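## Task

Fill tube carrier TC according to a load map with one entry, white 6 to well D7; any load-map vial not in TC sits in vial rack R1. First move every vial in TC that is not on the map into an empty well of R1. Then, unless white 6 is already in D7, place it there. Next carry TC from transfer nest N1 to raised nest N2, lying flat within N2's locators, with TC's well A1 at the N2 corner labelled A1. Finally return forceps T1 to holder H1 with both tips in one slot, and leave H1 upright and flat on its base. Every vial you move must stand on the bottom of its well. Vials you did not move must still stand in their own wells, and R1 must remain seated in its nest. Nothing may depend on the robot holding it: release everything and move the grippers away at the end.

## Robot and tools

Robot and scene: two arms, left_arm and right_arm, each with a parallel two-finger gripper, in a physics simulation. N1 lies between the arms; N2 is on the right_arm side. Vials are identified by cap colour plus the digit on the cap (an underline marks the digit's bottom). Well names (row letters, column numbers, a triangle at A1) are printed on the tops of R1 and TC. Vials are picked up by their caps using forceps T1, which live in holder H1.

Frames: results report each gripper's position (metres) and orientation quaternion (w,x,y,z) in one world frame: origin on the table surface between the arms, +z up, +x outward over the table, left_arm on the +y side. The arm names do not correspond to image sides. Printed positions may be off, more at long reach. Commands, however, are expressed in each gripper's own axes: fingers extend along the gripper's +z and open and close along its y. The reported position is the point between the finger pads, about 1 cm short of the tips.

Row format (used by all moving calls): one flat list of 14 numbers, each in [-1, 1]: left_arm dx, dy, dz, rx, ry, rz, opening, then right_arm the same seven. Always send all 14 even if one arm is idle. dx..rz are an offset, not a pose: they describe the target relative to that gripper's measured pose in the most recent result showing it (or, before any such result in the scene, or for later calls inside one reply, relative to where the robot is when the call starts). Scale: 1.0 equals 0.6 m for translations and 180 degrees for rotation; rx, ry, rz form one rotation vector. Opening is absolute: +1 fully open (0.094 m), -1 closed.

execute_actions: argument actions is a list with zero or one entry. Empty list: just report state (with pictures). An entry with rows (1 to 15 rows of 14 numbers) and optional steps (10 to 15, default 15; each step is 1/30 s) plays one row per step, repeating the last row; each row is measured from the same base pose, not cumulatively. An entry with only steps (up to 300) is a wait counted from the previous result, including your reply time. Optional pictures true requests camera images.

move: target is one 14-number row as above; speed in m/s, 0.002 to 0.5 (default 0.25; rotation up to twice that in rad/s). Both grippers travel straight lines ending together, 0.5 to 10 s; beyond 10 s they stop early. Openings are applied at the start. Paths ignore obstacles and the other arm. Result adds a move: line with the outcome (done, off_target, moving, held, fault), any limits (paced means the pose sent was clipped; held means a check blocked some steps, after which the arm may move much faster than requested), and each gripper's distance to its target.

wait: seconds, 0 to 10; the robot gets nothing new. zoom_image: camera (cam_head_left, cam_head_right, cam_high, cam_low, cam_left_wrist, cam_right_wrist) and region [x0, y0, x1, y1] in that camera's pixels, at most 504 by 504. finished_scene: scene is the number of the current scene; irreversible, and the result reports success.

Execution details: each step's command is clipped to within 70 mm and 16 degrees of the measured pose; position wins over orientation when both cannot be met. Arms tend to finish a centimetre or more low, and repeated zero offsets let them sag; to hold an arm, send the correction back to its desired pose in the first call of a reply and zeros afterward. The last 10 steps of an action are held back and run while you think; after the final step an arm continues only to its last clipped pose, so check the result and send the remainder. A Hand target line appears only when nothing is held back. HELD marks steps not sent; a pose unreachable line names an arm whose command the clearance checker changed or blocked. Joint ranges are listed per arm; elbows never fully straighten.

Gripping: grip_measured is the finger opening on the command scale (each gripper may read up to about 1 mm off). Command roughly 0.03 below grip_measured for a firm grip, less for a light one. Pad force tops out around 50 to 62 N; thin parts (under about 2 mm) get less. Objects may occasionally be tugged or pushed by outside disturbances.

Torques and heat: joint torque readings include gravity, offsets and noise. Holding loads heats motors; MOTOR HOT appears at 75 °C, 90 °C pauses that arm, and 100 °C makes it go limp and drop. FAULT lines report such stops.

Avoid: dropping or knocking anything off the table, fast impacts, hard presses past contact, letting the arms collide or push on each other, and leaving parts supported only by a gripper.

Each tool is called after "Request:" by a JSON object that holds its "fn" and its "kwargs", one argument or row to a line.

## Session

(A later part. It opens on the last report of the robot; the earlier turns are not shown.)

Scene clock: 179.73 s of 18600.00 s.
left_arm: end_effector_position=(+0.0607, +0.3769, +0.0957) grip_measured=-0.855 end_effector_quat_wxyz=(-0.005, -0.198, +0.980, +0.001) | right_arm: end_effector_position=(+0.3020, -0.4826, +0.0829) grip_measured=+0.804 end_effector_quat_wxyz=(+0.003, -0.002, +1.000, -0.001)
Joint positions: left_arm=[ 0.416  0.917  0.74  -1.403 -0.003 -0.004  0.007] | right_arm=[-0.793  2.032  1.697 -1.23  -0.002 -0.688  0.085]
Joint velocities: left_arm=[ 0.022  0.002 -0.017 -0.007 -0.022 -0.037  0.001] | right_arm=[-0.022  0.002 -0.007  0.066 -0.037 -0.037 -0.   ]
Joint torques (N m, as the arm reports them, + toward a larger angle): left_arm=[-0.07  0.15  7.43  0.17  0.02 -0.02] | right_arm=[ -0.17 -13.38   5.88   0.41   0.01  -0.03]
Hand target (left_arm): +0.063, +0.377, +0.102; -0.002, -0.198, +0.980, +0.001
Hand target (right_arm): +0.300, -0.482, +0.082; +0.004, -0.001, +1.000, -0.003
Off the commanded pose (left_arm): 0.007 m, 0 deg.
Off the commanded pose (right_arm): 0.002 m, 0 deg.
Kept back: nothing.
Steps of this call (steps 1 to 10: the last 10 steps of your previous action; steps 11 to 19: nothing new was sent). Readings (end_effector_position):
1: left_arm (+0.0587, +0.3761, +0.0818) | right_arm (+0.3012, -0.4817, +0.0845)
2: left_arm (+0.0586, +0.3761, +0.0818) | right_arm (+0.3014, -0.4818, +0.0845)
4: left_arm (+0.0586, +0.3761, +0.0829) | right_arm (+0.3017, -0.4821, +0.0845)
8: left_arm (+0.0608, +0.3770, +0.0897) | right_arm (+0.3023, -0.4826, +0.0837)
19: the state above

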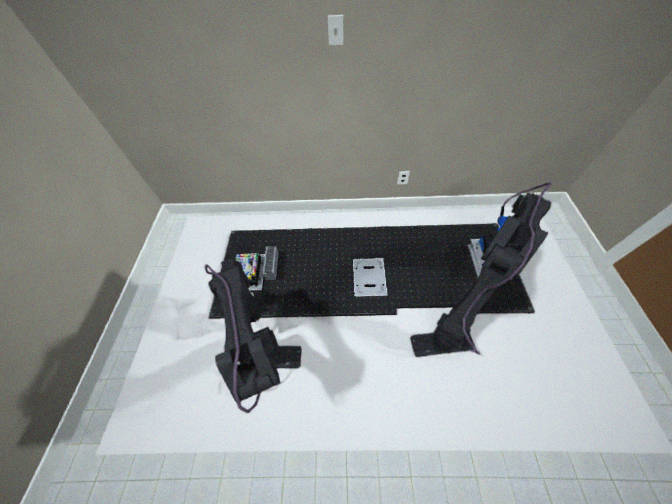

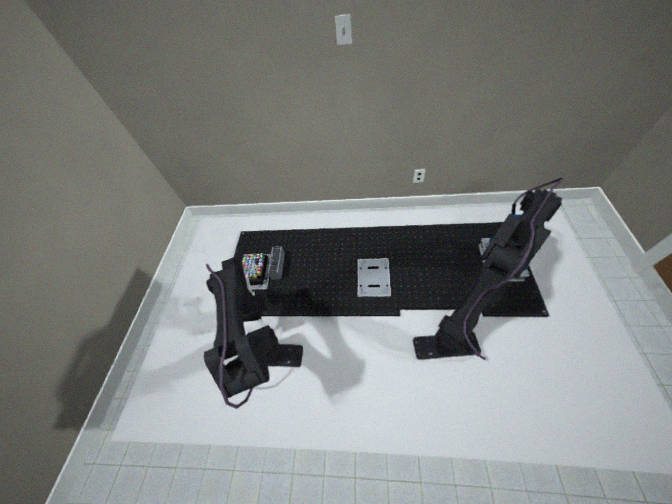

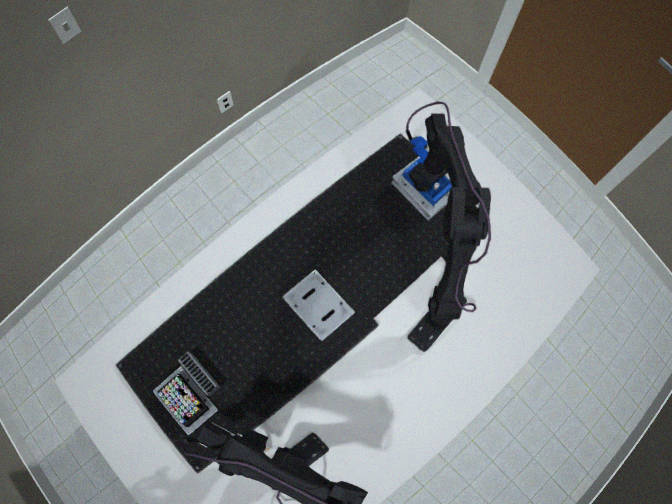

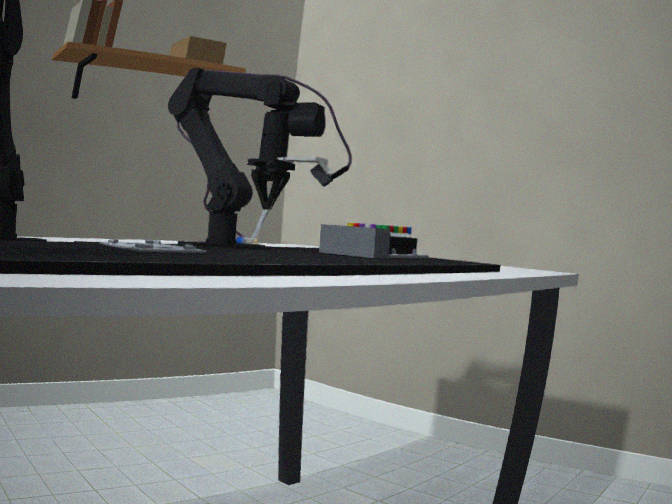

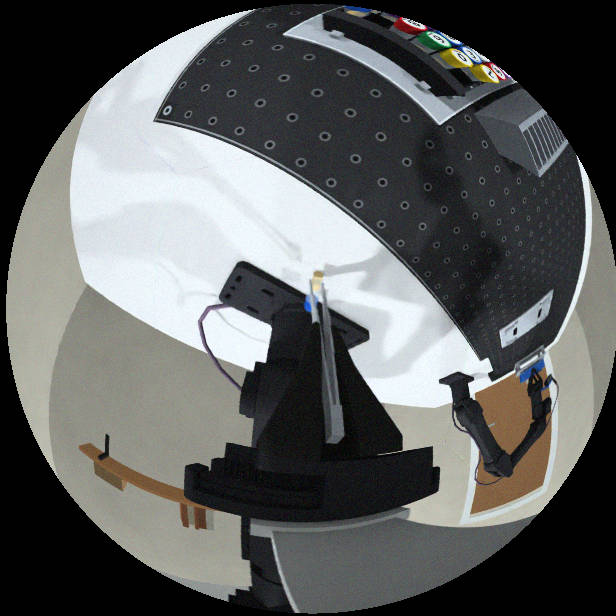

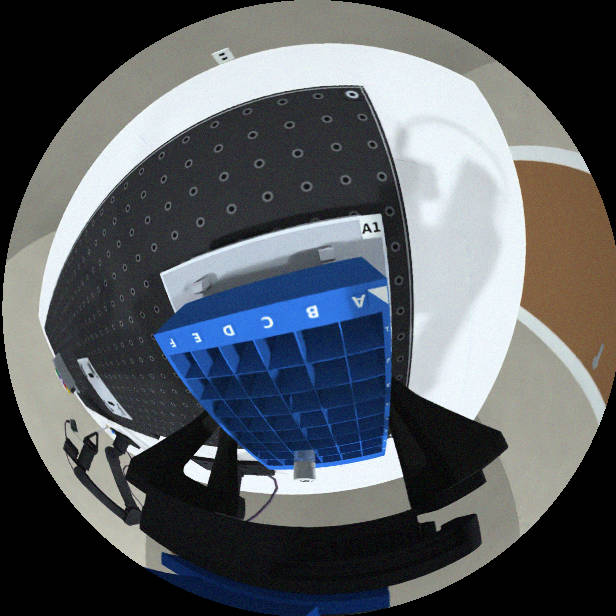

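Request:
{"fn": "move", "kwargs": {
  "target": [-0.0058,-0.5315,-0.057,0,0,0.461,-0.865,0.0038,0.0005,0.0098,0.0013,-0.0006,0.0006,0.775],
  "speed": 0.3
}}

Scene clock: 192.60 s of 18600.00 s.
left_arm: end_effector_position=(+0.1919, +0.0895, +0.1271) grip_measured=-0.855 end_effector_quat_wxyz=(-0.002, +0.495, +0.869, -0.006) | right_arm: end_effector_position=(+0.3020, -0.4827, +0.0821) grip_measured=+0.804 end_effector_quat_wxyz=(+0.003, -0.002, +1.000, -0.002)
Joint positions: left_arm=[-0.787  1.818  1.582 -1.336  0.014  0.226  0.007] | right_arm=[-0.793  2.032  1.694 -1.227 -0.001 -0.688  0.085]
Joint velocities: left_arm=[ 0.017 -0.002  0.012 -0.051 -0.022  0.037 -0.   ] | right_arm=[ 0.012  0.002  0.007 -0.051 -0.037  0.022  0.   ]
Joint torques (N m, as the arm reports them, + toward a larger angle): left_arm=[-0.41 -6.85  7.63  0.2  -0.01  0.09] | right_arm=[ -0.13 -13.24   4.87   0.54   0.02  -0.04]
Hand target (left_arm): +0.193, +0.086, +0.133; +0.002, +0.501, +0.865, -0.006
Hand target (right_arm): +0.300, -0.482, +0.077; +0.003, -0.001, +1.000, -0.003
Off the commanded pose (left_arm): 0.007 m, 1 deg.
Off the commanded pose (right_arm): 0.006 m, 0 deg.
Kept back: nothing.
After step 90, 6.83 s passed at rest.
move: done

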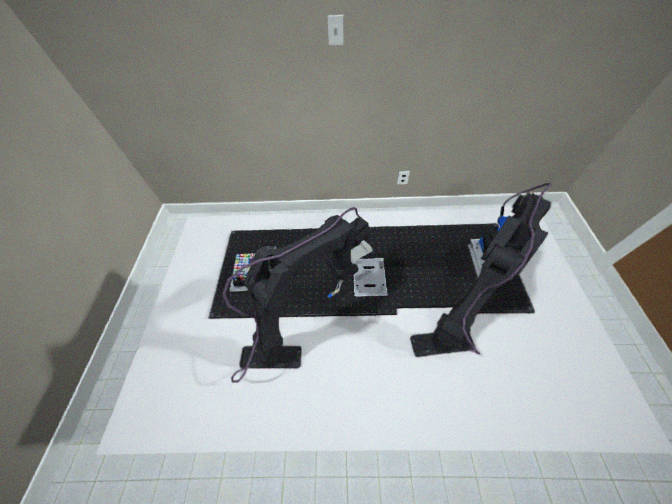

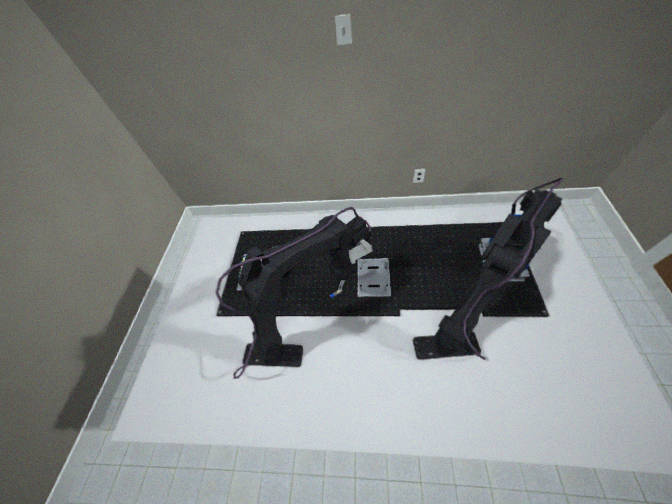

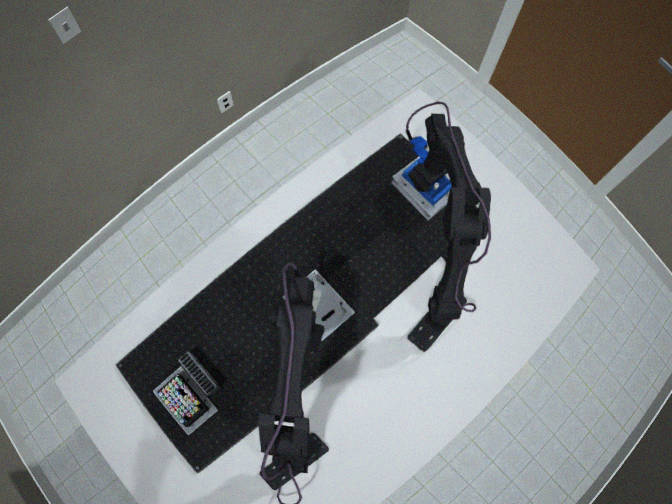

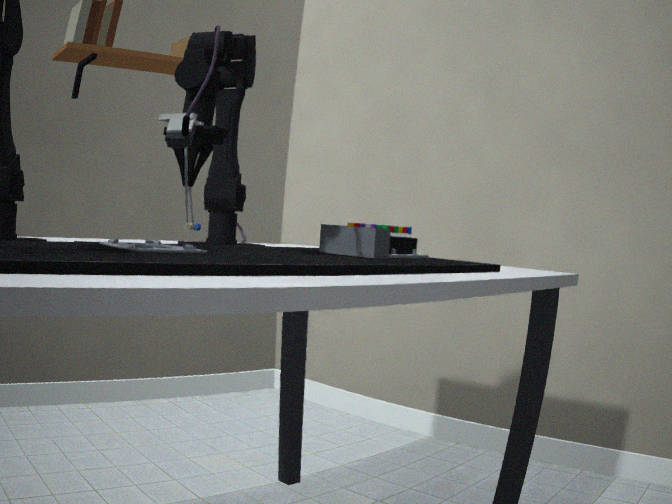

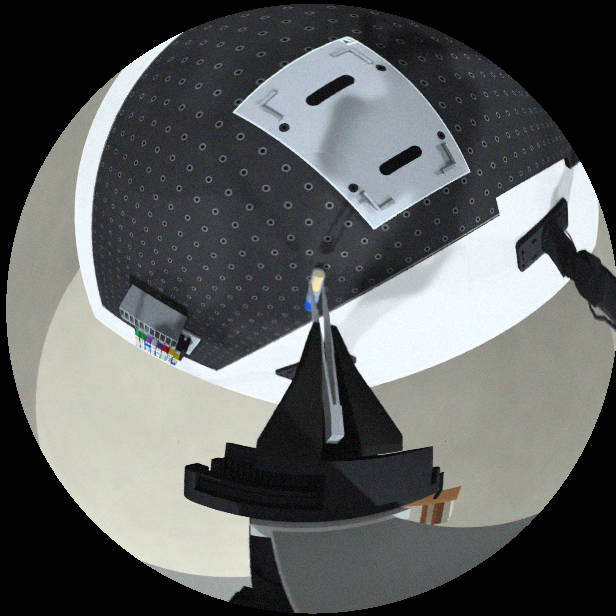

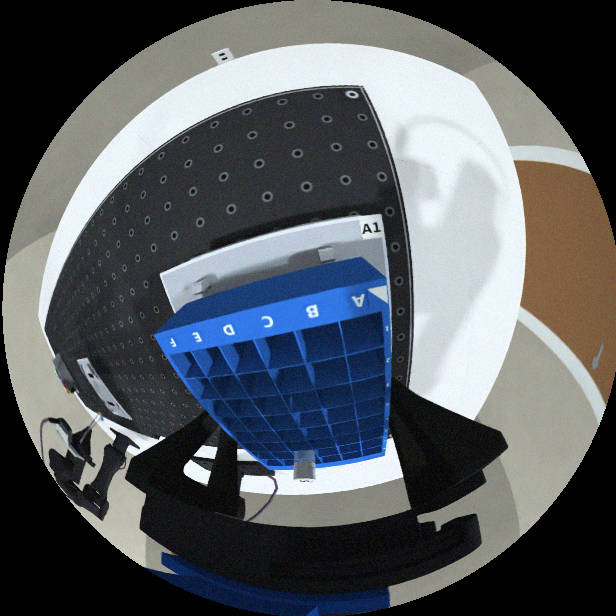

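Request:
{"fn": "zoom_image", "kwargs": {
  "camera": "cam_right_wrist",
  "region": [290, 200, 420, 300]
}}

Request:
{"fn": "zoom_image", "kwargs": {
  "camera": "cam_right_wrist",
  "region": [140, 250, 270, 350]
}}

Request:
{"fn": "zoom_image", "kwargs": {
  "camera": "cam_head_right",
  "region": [465, 220, 545, 300]
}}

Region (290, 200, 420, 300) of cam_right_wrist's 616x616 image, scaled by 3.877, with more detail than that image has; it fills the top 388 rows of this view, and the rest is white.

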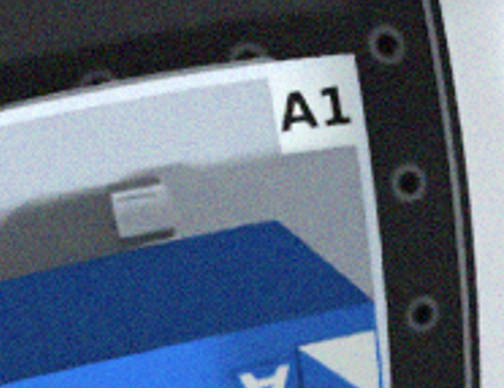

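Region (140, 250, 270, 350) of cam_right_wrist's 616x616 image, scaled by 3.877, with more detail than that image has; it fills the top 388 rows of this view, and the rest is white.

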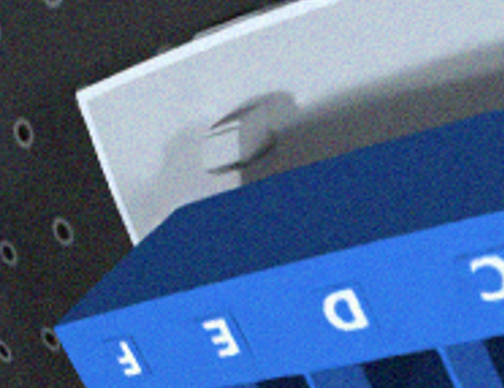

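Region (465, 220, 545, 300) of cam_head_right's 672x504 image, scaled by 6.300, with more detail than that image has.

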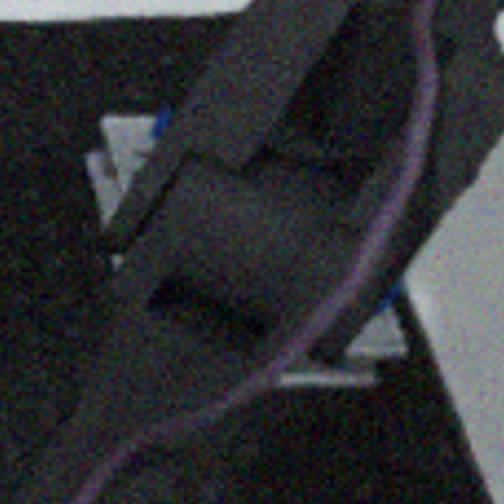

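Request:
{"fn": "execute_actions", "kwargs": {
  "actions": [
    {"rows": [[-0.006,-0.0014,-0.008,0,0,0,-0.865,0.003,0.0012,0.007,0,0,0.0005,0.775],[-0.006,-0.0014,-0.005,0,0,0,-0.865,0.0026,0.0012,0.0055,0,0,0.001,0.775],[-0.006,-0.0014,-0.001,0,0,0,-0.865,0.0022,0.0012,0.0045,0,0,0.0015,0.775],[-0.006,-0.0014,0.003,0,0,0,-0.865,0.0017,0.0012,0.0035,0,0,0.002,0.775],[-0.006,-0.0014,0.008,0,0,0,-0.865,0.0017,0.0012,0.0035,0,0,0.0025,0.775],[-0.006,-0.0014,0.013,0,0,0,-0.865,0.0017,0.0012,0.0035,0,0,0.003,0.775],[-0.006,-0.0014,0.018,0,0,0,-0.865,0.0017,0.0012,0.0035,0,0,0.0035,0.775],[-0.006,-0.0014,0.023,0,0,0,-0.865,0.0017,0.0012,0.0035,0,0,0.004,0.775],[-0.006,-0.0014,0.028,0,0,0,-0.865,0.0017,0.0012,0.0035,0,0,0.0045,0.775],[-0.006,-0.0014,0.033,0,0,0,-0.865,0.0017,0.0012,0.0035,0,0,0.005,0.775],[-0.006,-0.0014,0.037,0,0,0,-0.865,0.0017,0.0012,0.0035,0,0,0.0055,0.775],[-0.006,-0.0014,0.041,0,0,0,-0.865,0.0017,0.0012,0.0035,0,0,0.006,0.775],[-0.006,-0.0014,0.044,0,0,0,-0.865,0.0017,0.0012,0.0035,0,0,0.0065,0.775],[-0.006,-0.0014,0.046,0,0,0,-0.865,0.0017,0.0012,0.0035,0,0,0.007,0.775],[-0.006,-0.0014,0.047,0,0,0,-0.865,0.0017,0.0012,0.0035,0,0,0.0075,0.775]], "steps": 15}
  ]
}}

Request:
{"fn": "wait", "kwargs": {
  "seconds": 0.3
}}

Scene clock: 196.77 s of 18600.00 s.
left_arm: end_effector_position=(+0.1915, +0.0899, +0.1271) grip_measured=-0.855 end_effector_quat_wxyz=(-0.004, +0.496, +0.869, -0.006) | right_arm: end_effector_position=(+0.3020, -0.4827, +0.0821) grip_measured=+0.804 end_effector_quat_wxyz=(+0.003, -0.001, +1.000, -0.002)
Joint positions: left_arm=[-0.787  1.818  1.582 -1.338  0.014  0.228  0.007] | right_arm=[-0.793  2.032  1.694 -1.227 -0.001 -0.686  0.085]
Joint velocities: left_arm=[-0.007 -0.017 -0.002  0.066 -0.007 -0.037 -0.001] | right_arm=[ 0.002 -0.007 -0.012  0.022  0.037  0.051 -0.   ]
Joint torques (N m, as the arm reports them, + toward a larger angle): left_arm=[-0.4  -6.24  5.04  0.52  0.04 -0.1 ] | right_arm=[  0.07 -12.82   6.23   0.39  -0.01   0.  ]
Steps of this call (steps 1 to 90: nothing new was sent; then 1.00 s passed at rest; steps 91 to 95: the first 5 steps of this action). Readings (end_effector_position):
91: left_arm (+0.1915, +0.0899, +0.1271) | right_arm (+0.3020, -0.4827, +0.0821)
92: left_arm (+0.1915, +0.0899, +0.1271) | right_arm (+0.3020, -0.4827, +0.0821)
94: left_arm (+0.1915, +0.0899, +0.1271) | right_arm (+0.3020, -0.4827, +0.0821)
95: the state above

Scene clock: 197.40 s of 18600.00 s.
left_arm: end_effector_position=(+0.1909, +0.0906, +0.1012) grip_measured=-0.855 end_effector_quat_wxyz=(-0.012, +0.495, +0.869, -0.003) | right_arm: end_effector_position=(+0.3024, -0.4833, +0.0821) grip_measured=+0.804 end_effector_quat_wxyz=(+0.004, +0.006, +1.000, -0.003)
Joint positions: left_arm=[-0.787  1.836  1.501 -1.257  0.014  0.227  0.007] | right_arm=[-0.793  2.032  1.694 -1.224  0.    -0.672  0.085]
Joint velocities: left_arm=[ 0.012 -0.007 -0.007  0.007  0.066  0.007  0.   ] | right_arm=[-0.017  0.007 -0.007 -0.051 -0.007 -0.007 -0.001]
Joint torques (N m, as the arm reports them, + toward a larger angle): left_arm=[-0.5  -7.34  4.61  0.49  0.02 -0.12] | right_arm=[  0.05 -12.85   6.18   0.37  -0.01   0.02]
Hand target (left_arm): +0.192, +0.086, +0.099; -0.003, +0.495, +0.869, -0.006
Hand target (right_arm): +0.301, -0.482, +0.080; +0.003, +0.010, +1.000, -0.002
Off the commanded pose (left_arm): 0.006 m, 1 deg.
Off the commanded pose (right_arm): 0.003 m, 0 deg.
Kept back: nothing.
Steps of this call (steps 1 to 10: the last 10 steps of your previous action; steps 11 to 19: nothing new was sent). Readings (end_effector_position):
1: left_arm (+0.1916, +0.0898, +0.1271) | right_arm (+0.3020, -0.4827, +0.0821)
2: left_arm (+0.1918, +0.0896, +0.1265) | right_arm (+0.3020, -0.4827, +0.0821)
4: left_arm (+0.1918, +0.0896, +0.1233) | right_arm (+0.3020, -0.4828, +0.0821)
8: left_arm (+0.1892, +0.0923, +0.1112) | right_arm (+0.3022, -0.4829, +0.0821)
19: the state above

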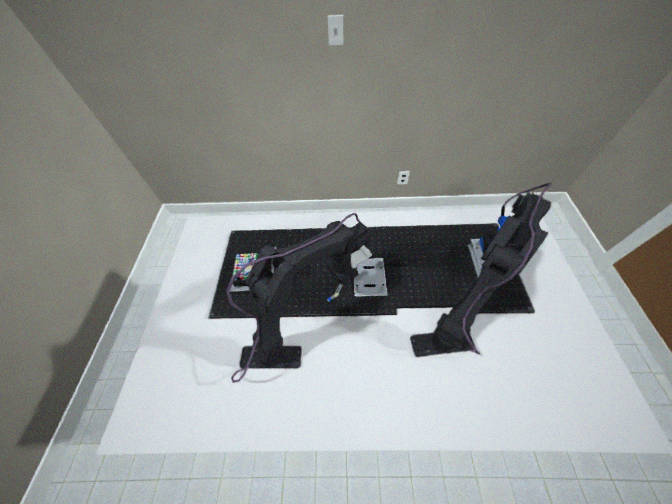

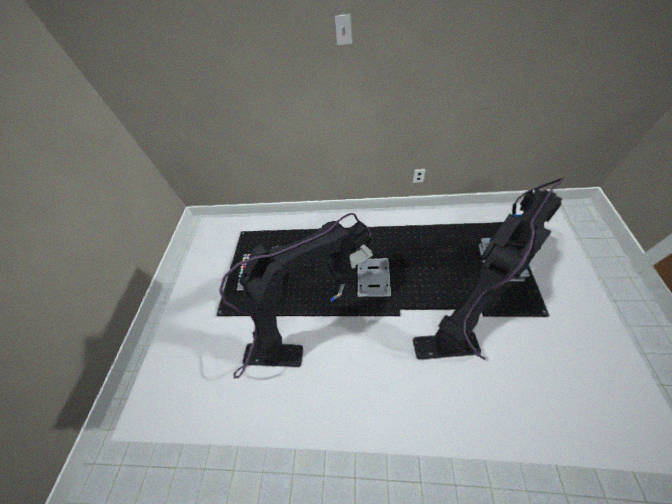

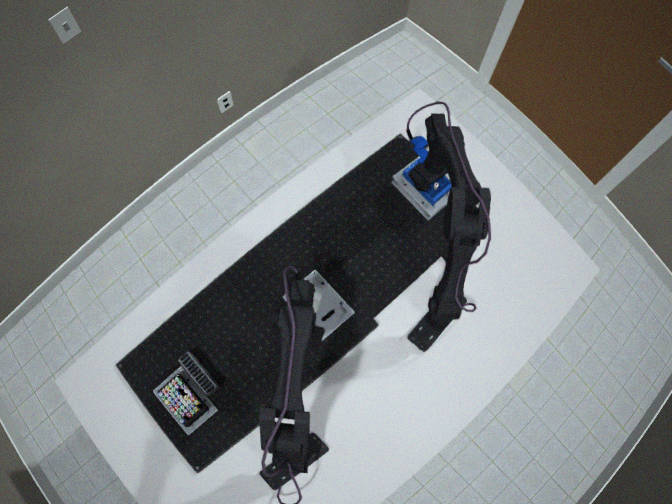

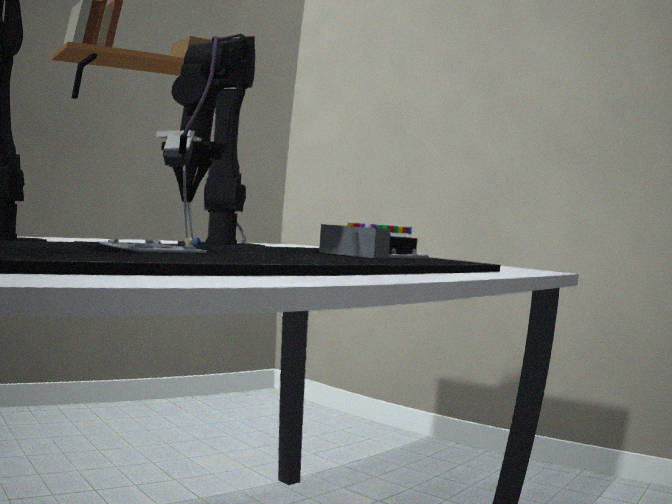

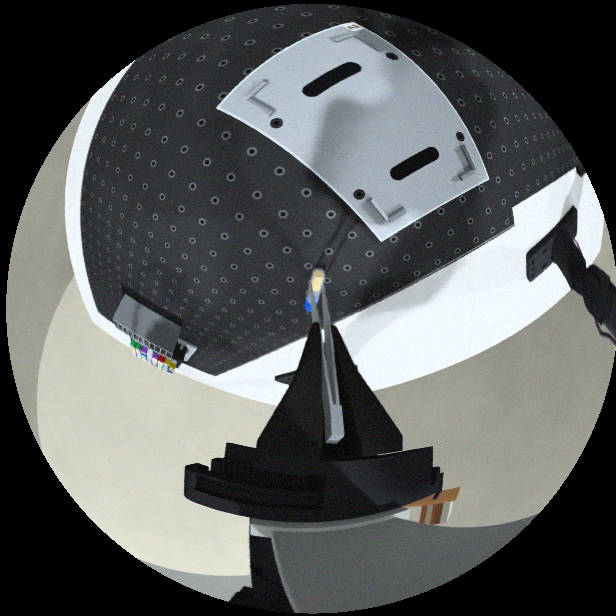

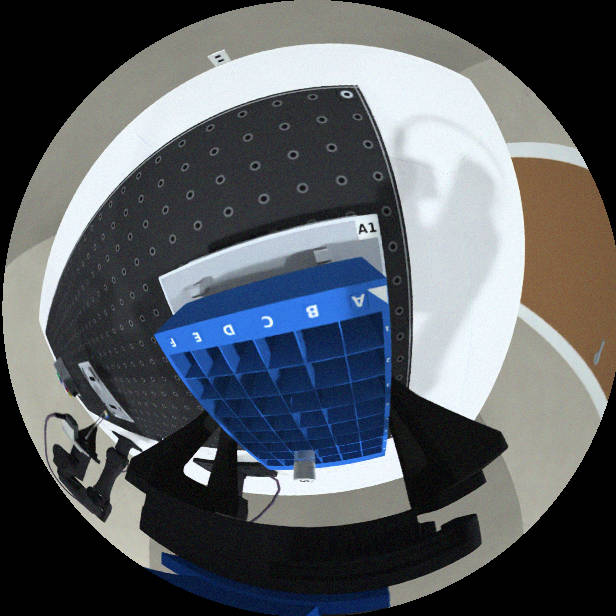

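Request:
{"fn": "zoom_image", "kwargs": {
  "camera": "cam_low",
  "region": [150, 200, 240, 270]
}}

Region (150, 200, 240, 270) of cam_low's 672x504 image, scaled by 5.600, with more detail than that image has.

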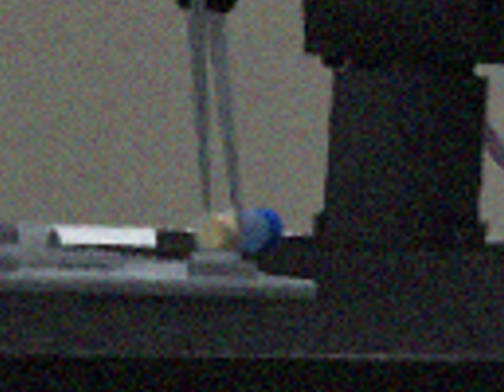

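Request:
{"fn": "execute_actions", "kwargs": {
  "actions": [
    {"rows": [[-0.0075,-0.0023,0.0044,-0.0012,-0.0059,0,-0.865,0.0022,0.0026,0.003,-0.0006,0.0006,0.0025,0.775],[-0.0075,-0.0023,0.0051,-0.0012,-0.0059,0,-0.865,0.0022,0.003,0.0025,-0.0006,0.0006,0.0025,0.775],[-0.0075,-0.0023,0.0058,-0.0012,-0.0059,0,-0.865,0.0022,0.0034,0.002,-0.0006,0.0006,0.0025,0.775],[-0.0075,-0.0023,0.0065,-0.0012,-0.0059,0,-0.865,0.0022,0.0038,0.002,-0.0006,0.0006,0.0025,0.775],[-0.0075,-0.0023,0.0072,-0.0012,-0.0059,0,-0.865,0.0022,0.0042,0.002,-0.0006,0.0006,0.0025,0.775],[-0.0075,-0.0023,0.0079,-0.0012,-0.0059,0,-0.865,0.0022,0.0046,0.002,-0.0006,0.0006,0.0025,0.775],[-0.0075,-0.0023,0.0086,-0.0012,-0.0059,0,-0.865,0.0022,0.005,0.002,-0.0006,0.0006,0.0025,0.775],[-0.0075,-0.0023,0.0093,-0.0012,-0.0059,0,-0.865,0.0022,0.0054,0.002,-0.0006,0.0006,0.0025,0.775],[-0.0075,-0.0023,0.01,-0.0012,-0.0059,0,-0.865,0.0022,0.0057,0.002,-0.0006,0.0006,0.0025,0.775],[-0.0075,-0.0023,0.0107,-0.0012,-0.0059,0,-0.865,0.0022,0.006,0.002,-0.0006,0.0006,0.0025,0.775],[-0.0075,-0.0023,0.0114,-0.0012,-0.0059,0,-0.865,0.0022,0.0063,0.002,-0.0006,0.0006,0.0025,0.775],[-0.0075,-0.0023,0.0121,-0.0012,-0.0059,0,-0.865,0.0022,0.0066,0.002,-0.0006,0.0006,0.0025,0.775],[-0.0075,-0.0023,0.0128,-0.0012,-0.0059,0,-0.865,0.0022,0.0069,0.002,-0.0006,0.0006,0.0025,0.775],[-0.0075,-0.0023,0.0134,-0.0012,-0.0059,0,-0.865,0.0022,0.0072,0.002,-0.0006,0.0006,0.0025,0.775],[-0.0075,-0.0023,0.0137,-0.0012,-0.0059,0,-0.865,0.0022,0.0072,0.002,-0.0006,0.0006,0.0025,0.775]], "steps": 15}
  ]
}}

Request:
{"fn": "wait", "kwargs": {
  "seconds": 0.3
}}

Scene clock: 199.73 s of 18600.00 s.
left_arm: end_effector_position=(+0.1921, +0.0893, +0.1012) grip_measured=-0.855 end_effector_quat_wxyz=(-0.009, +0.495, +0.869, -0.005) | right_arm: end_effector_position=(+0.3025, -0.4834, +0.0821) grip_measured=+0.804 end_effector_quat_wxyz=(+0.004, +0.007, +1.000, -0.003)
Joint positions: left_arm=[-0.787  1.836  1.501 -1.25   0.014  0.227  0.007] | right_arm=[-0.793  2.032  1.694 -1.223  0.    -0.67   0.085]
Joint velocities: left_arm=[ 0.017 -0.002  0.007  0.007 -0.022 -0.051 -0.   ] | right_arm=[ 0.002 -0.007  0.007 -0.037 -0.007  0.066  0.   ]
Joint torques (N m, as the arm reports them, + toward a larger angle): left_arm=[-0.59 -7.28  3.8   0.52  0.03 -0.11] | right_arm=[  0.34 -13.16   6.13   0.35   0.01   0.04]
Steps of this call (steps 1 to 65: nothing new was sent; steps 66 to 70: the first 5 steps of this action). Readings (end_effector_position):
66: left_arm (+0.1915, +0.0899, +0.1012) | right_arm (+0.3024, -0.4833, +0.0821)
67: left_arm (+0.1916, +0.0898, +0.1012) | right_arm (+0.3025, -0.4834, +0.0821)
69: left_arm (+0.1919, +0.0895, +0.1012) | right_arm (+0.3025, -0.4834, +0.0821)
70: the state above

Scene clock: 200.37 s of 18600.00 s.
left_arm: end_effector_position=(+0.1920, +0.0894, +0.0981) grip_measured=-0.855 end_effector_quat_wxyz=(-0.008, +0.495, +0.869, -0.005) | right_arm: end_effector_position=(+0.3026, -0.4837, +0.0821) grip_measured=+0.804 end_effector_quat_wxyz=(+0.004, +0.010, +1.000, -0.004)
Joint positions: left_arm=[-0.787  1.836  1.488 -1.237  0.014  0.227  0.007] | right_arm=[-0.793  2.032  1.694 -1.222  0.001 -0.665  0.085]
Joint velocities: left_arm=[-0.012 -0.007  0.007  0.022 -0.022  0.081 -0.002] | right_arm=[ 0.002 -0.012  0.017 -0.007  0.037  0.007  0.001]
Joint torques (N m, as the arm reports them, + toward a larger angle): left_arm=[-0.56 -7.23  3.67  0.61  0.04 -0.1 ] | right_arm=[  0.61 -13.5    5.64   0.37   0.     0.03]
Hand target (left_arm): +0.192, +0.086, +0.093; -0.003, +0.495, +0.869, -0.006
Hand target (right_arm): +0.301, -0.479, +0.081; +0.003, +0.010, +1.000, -0.002
Off the commanded pose (left_arm): 0.006 m, 1 deg.
Off the commanded pose (right_arm): 0.005 m, 0 deg.
Kept back: nothing.
Steps of this call (steps 1 to 10: the last 10 steps of your previous action; steps 11 to 19: nothing new was sent). Readings (end_effector_position):
1: left_arm (+0.1924, +0.0890, +0.1012) | right_arm (+0.3025, -0.4834, +0.0821)
2: left_arm (+0.1926, +0.0888, +0.1012) | right_arm (+0.3025, -0.4834, +0.0821)
4: left_arm (+0.1927, +0.0887, +0.1002) | right_arm (+0.3025, -0.4835, +0.0821)
8: left_arm (+0.1919, +0.0895, +0.0981) | right_arm (+0.3026, -0.4836, +0.0821)
19: the state above

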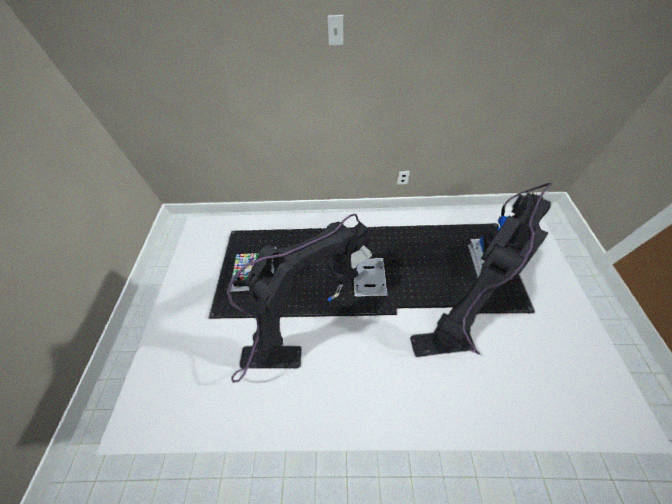

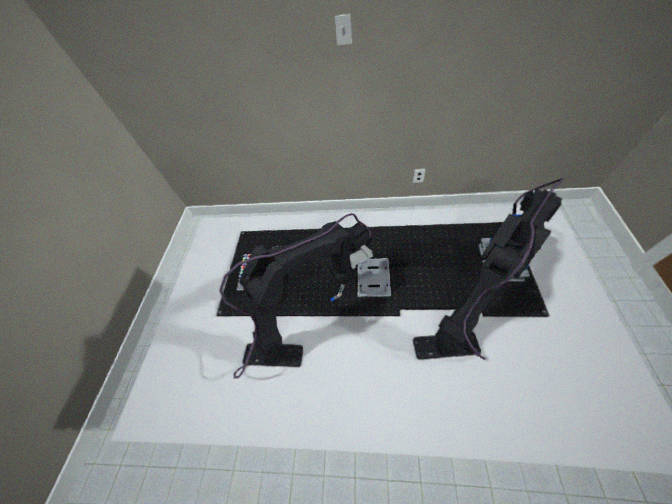

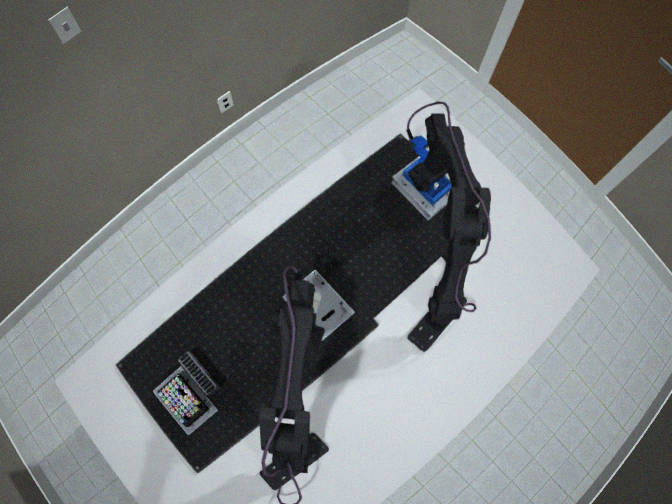

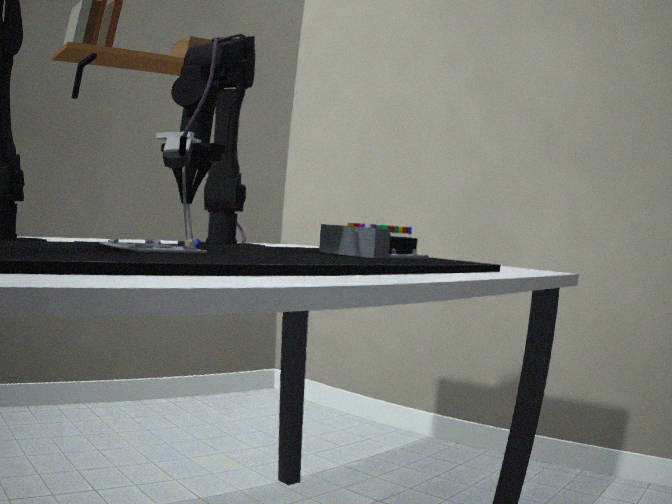

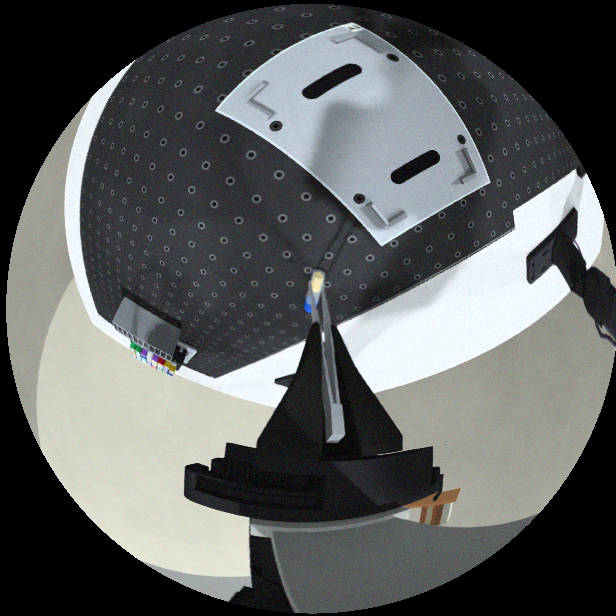

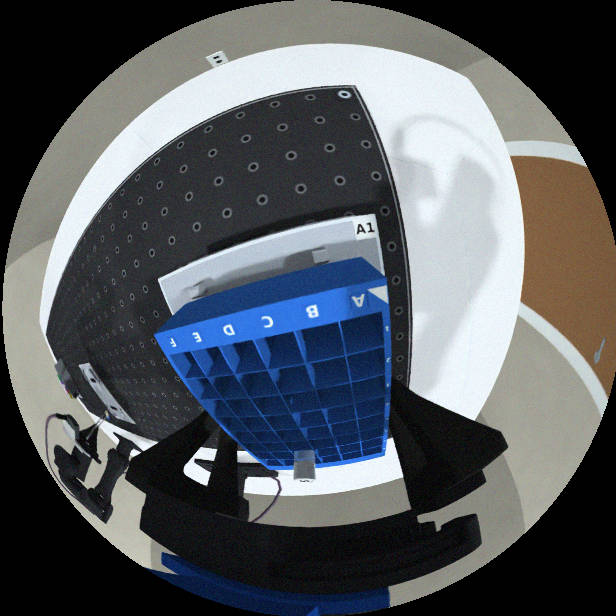

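Request:
{"fn": "execute_actions", "kwargs": {
  "actions": [
    {"rows": [[-0.0034,-0.002,0.006,0,-0.002,0,-0.86,0.0027,0.0081,0.0015,-0.0013,0.0006,-0.0005,0.775],[-0.0034,-0.002,0.004,0,-0.002,0,-0.85,0.0027,0.0084,0.001,-0.0013,0.0006,-0.001,0.775],[-0.0034,-0.002,0.002,0,-0.002,0,-0.84,0.0027,0.0087,0.001,-0.0013,0.0006,-0.0013,0.775],[-0.0034,-0.002,0.002,0,-0.002,0,-0.83,0.0027,0.009,0.001,-0.0013,0.0006,-0.0013,0.775],[-0.0034,-0.002,0.002,0,-0.002,0,-0.82,0.0027,0.0093,0.001,-0.0013,0.0006,-0.0013,0.775],[-0.0034,-0.002,0.002,0,-0.002,0,-0.81,0.0027,0.0096,0.001,-0.0013,0.0006,-0.0013,0.775],[-0.0034,-0.002,0.002,0,-0.002,0,-0.80,0.0027,0.0099,0.001,-0.0013,0.0006,-0.0013,0.775],[-0.0034,-0.002,0.002,0,-0.002,0,-0.79,0.0027,0.0102,0.001,-0.0013,0.0006,-0.0013,0.775],[-0.0034,-0.002,0.002,0,-0.002,0,-0.78,0.0027,0.0105,0.001,-0.0013,0.0006,-0.0013,0.775],[-0.0034,-0.002,0.002,0,-0.002,0,-0.77,0.0027,0.0108,0.001,-0.0013,0.0006,-0.0013,0.775],[-0.0034,-0.002,0.002,0,-0.002,0,-0.765,0.0027,0.011,0.001,-0.0013,0.0006,-0.0013,0.775]], "steps": 15}
  ]
}}

Request:
{"fn": "wait", "kwargs": {
  "seconds": 0.2
}}

Scene clock: 201.63 s of 18600.00 s.
left_arm: end_effector_position=(+0.1920, +0.0894, +0.0981) grip_measured=-0.823 end_effector_quat_wxyz=(-0.008, +0.495, +0.869, -0.005) | right_arm: end_effector_position=(+0.3026, -0.4837, +0.0821) grip_measured=+0.804 end_effector_quat_wxyz=(+0.004, +0.010, +1.000, -0.004)
Joint positions: left_arm=[-0.787  1.836  1.488 -1.237  0.014  0.227  0.008] | right_arm=[-0.793  2.032  1.694 -1.222  0.001 -0.665  0.085]
Joint velocities: left_arm=[-0.012 -0.007 -0.007  0.081  0.022  0.051  0.006] | right_arm=[-0.037 -0.007 -0.007 -0.037  0.007 -0.022  0.001]
Joint torques (N m, as the arm reports them, + toward a larger angle): left_arm=[-0.3  -7.18  4.95  0.43  0.04 -0.07] | right_arm=[  0.78 -13.75   5.56   0.35  -0.01   0.  ]
Steps of this call (steps 1 to 33: nothing new was sent; steps 34 to 38: the first 5 steps of this action). Readings (end_effector_position):
34: left_arm (+0.1920, +0.0894, +0.0981) | right_arm (+0.3026, -0.4837, +0.0821)
35: left_arm (+0.1920, +0.0894, +0.0981) | right_arm (+0.3026, -0.4837, +0.0821)
37: left_arm (+0.1920, +0.0894, +0.0981) | right_arm (+0.3026, -0.4837, +0.0821)
38: the state above

Scene clock: 202.17 s of 18600.00 s.
left_arm: end_effector_position=(+0.1920, +0.0894, +0.0981) grip_measured=-0.767 end_effector_quat_wxyz=(-0.008, +0.495, +0.869, -0.005) | right_arm: end_effector_position=(+0.3028, -0.4838, +0.0830) grip_measured=+0.804 end_effector_quat_wxyz=(+0.005, +0.010, +1.000, -0.005)
Joint positions: left_arm=[-0.787  1.836  1.488 -1.237  0.014  0.227  0.011] | right_arm=[-0.793  2.029  1.694 -1.222  0.001 -0.665  0.085]
Joint velocities: left_arm=[-0.002 -0.017 -0.007  0.037  0.066 -0.007 -0.001] | right_arm=[-0.002  0.002  0.002  0.066 -0.095  0.037  0.   ]
Joint torques (N m, as the arm reports them, + toward a larger angle): left_arm=[-0.31 -7.22  4.95  0.43  0.04 -0.07] | right_arm=[  0.86 -13.76   5.27   0.34  -0.01   0.02]
Hand target (left_arm): +0.192, +0.087, +0.097; -0.005, +0.495, +0.869, -0.006
Hand target (right_arm): +0.301, -0.477, +0.081; +0.003, +0.008, +1.000, -0.002
Off the commanded pose (left_arm): 0.003 m, 0 deg.
Off the commanded pose (right_arm): 0.007 m, 0 deg.
Kept back: nothing.
Steps of this call (steps 1 to 10: the last 10 steps of your previous action; steps 11 to 16: nothing new was sent). Readings (end_effector_position):
1: left_arm (+0.1920, +0.0894, +0.0981) | right_arm (+0.3026, -0.4837, +0.0821)
2: left_arm (+0.1920, +0.0894, +0.0981) | right_arm (+0.3026, -0.4837, +0.0821)
4: left_arm (+0.1920, +0.0894, +0.0981) | right_arm (+0.3026, -0.4837, +0.0821)
8: left_arm (+0.1920, +0.0894, +0.0981) | right_arm (+0.3028, -0.4838, +0.0830)
16: the state above

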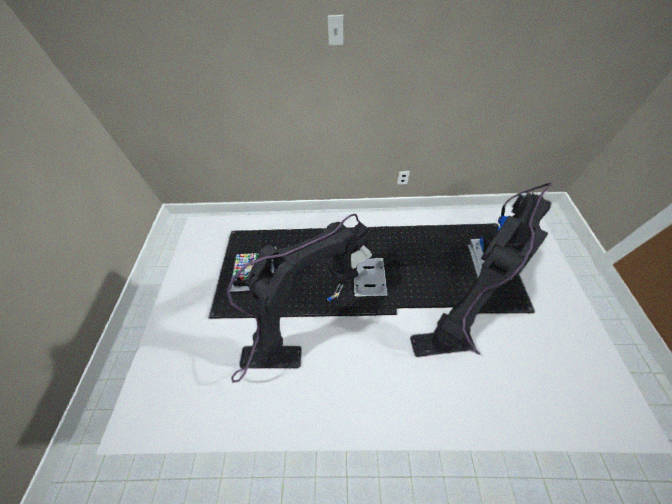

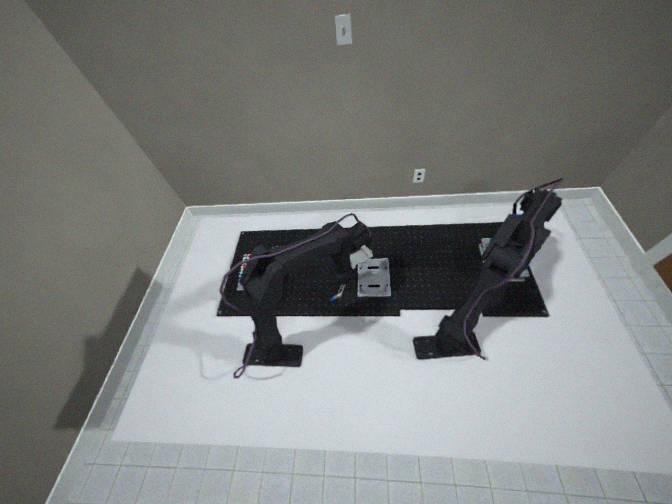

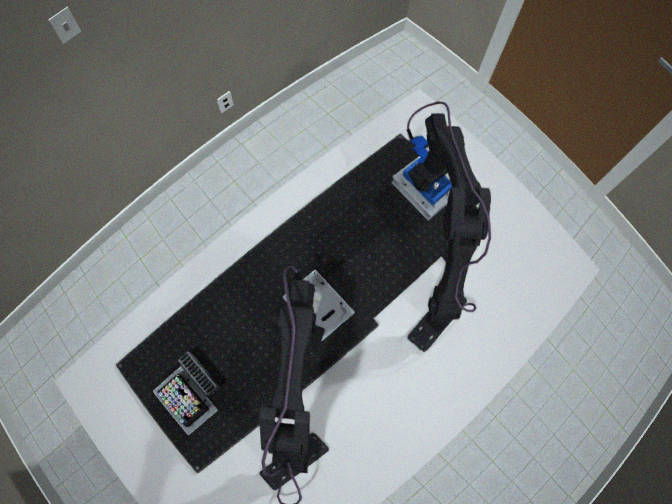

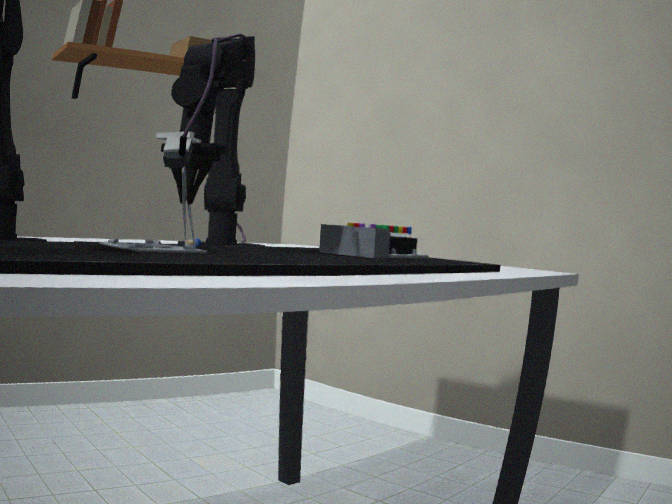

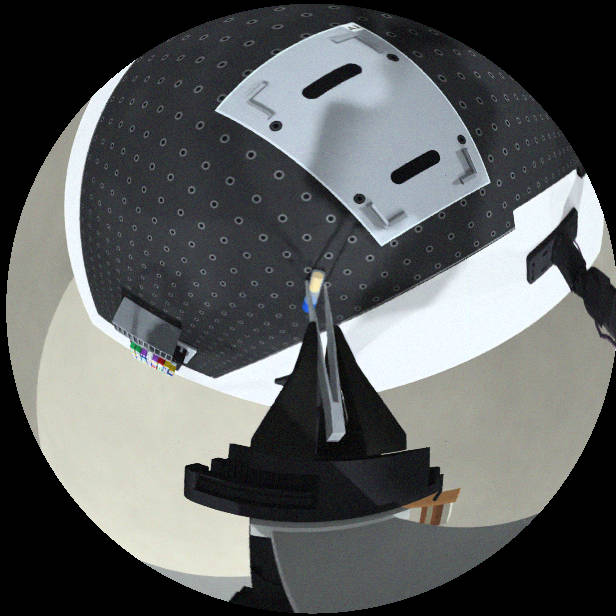

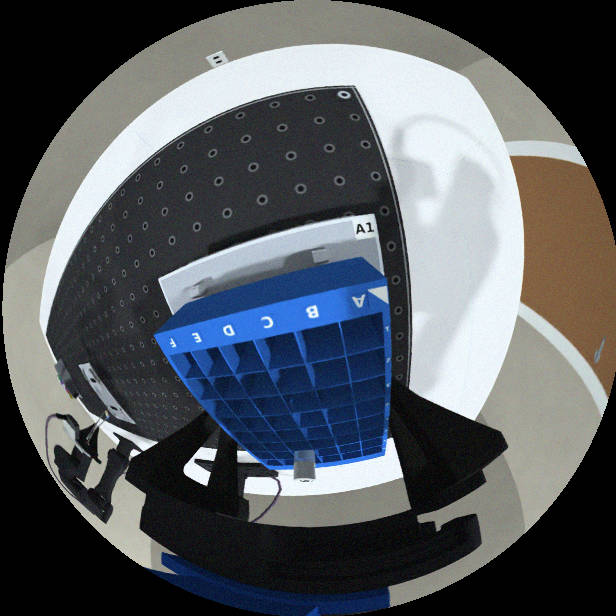

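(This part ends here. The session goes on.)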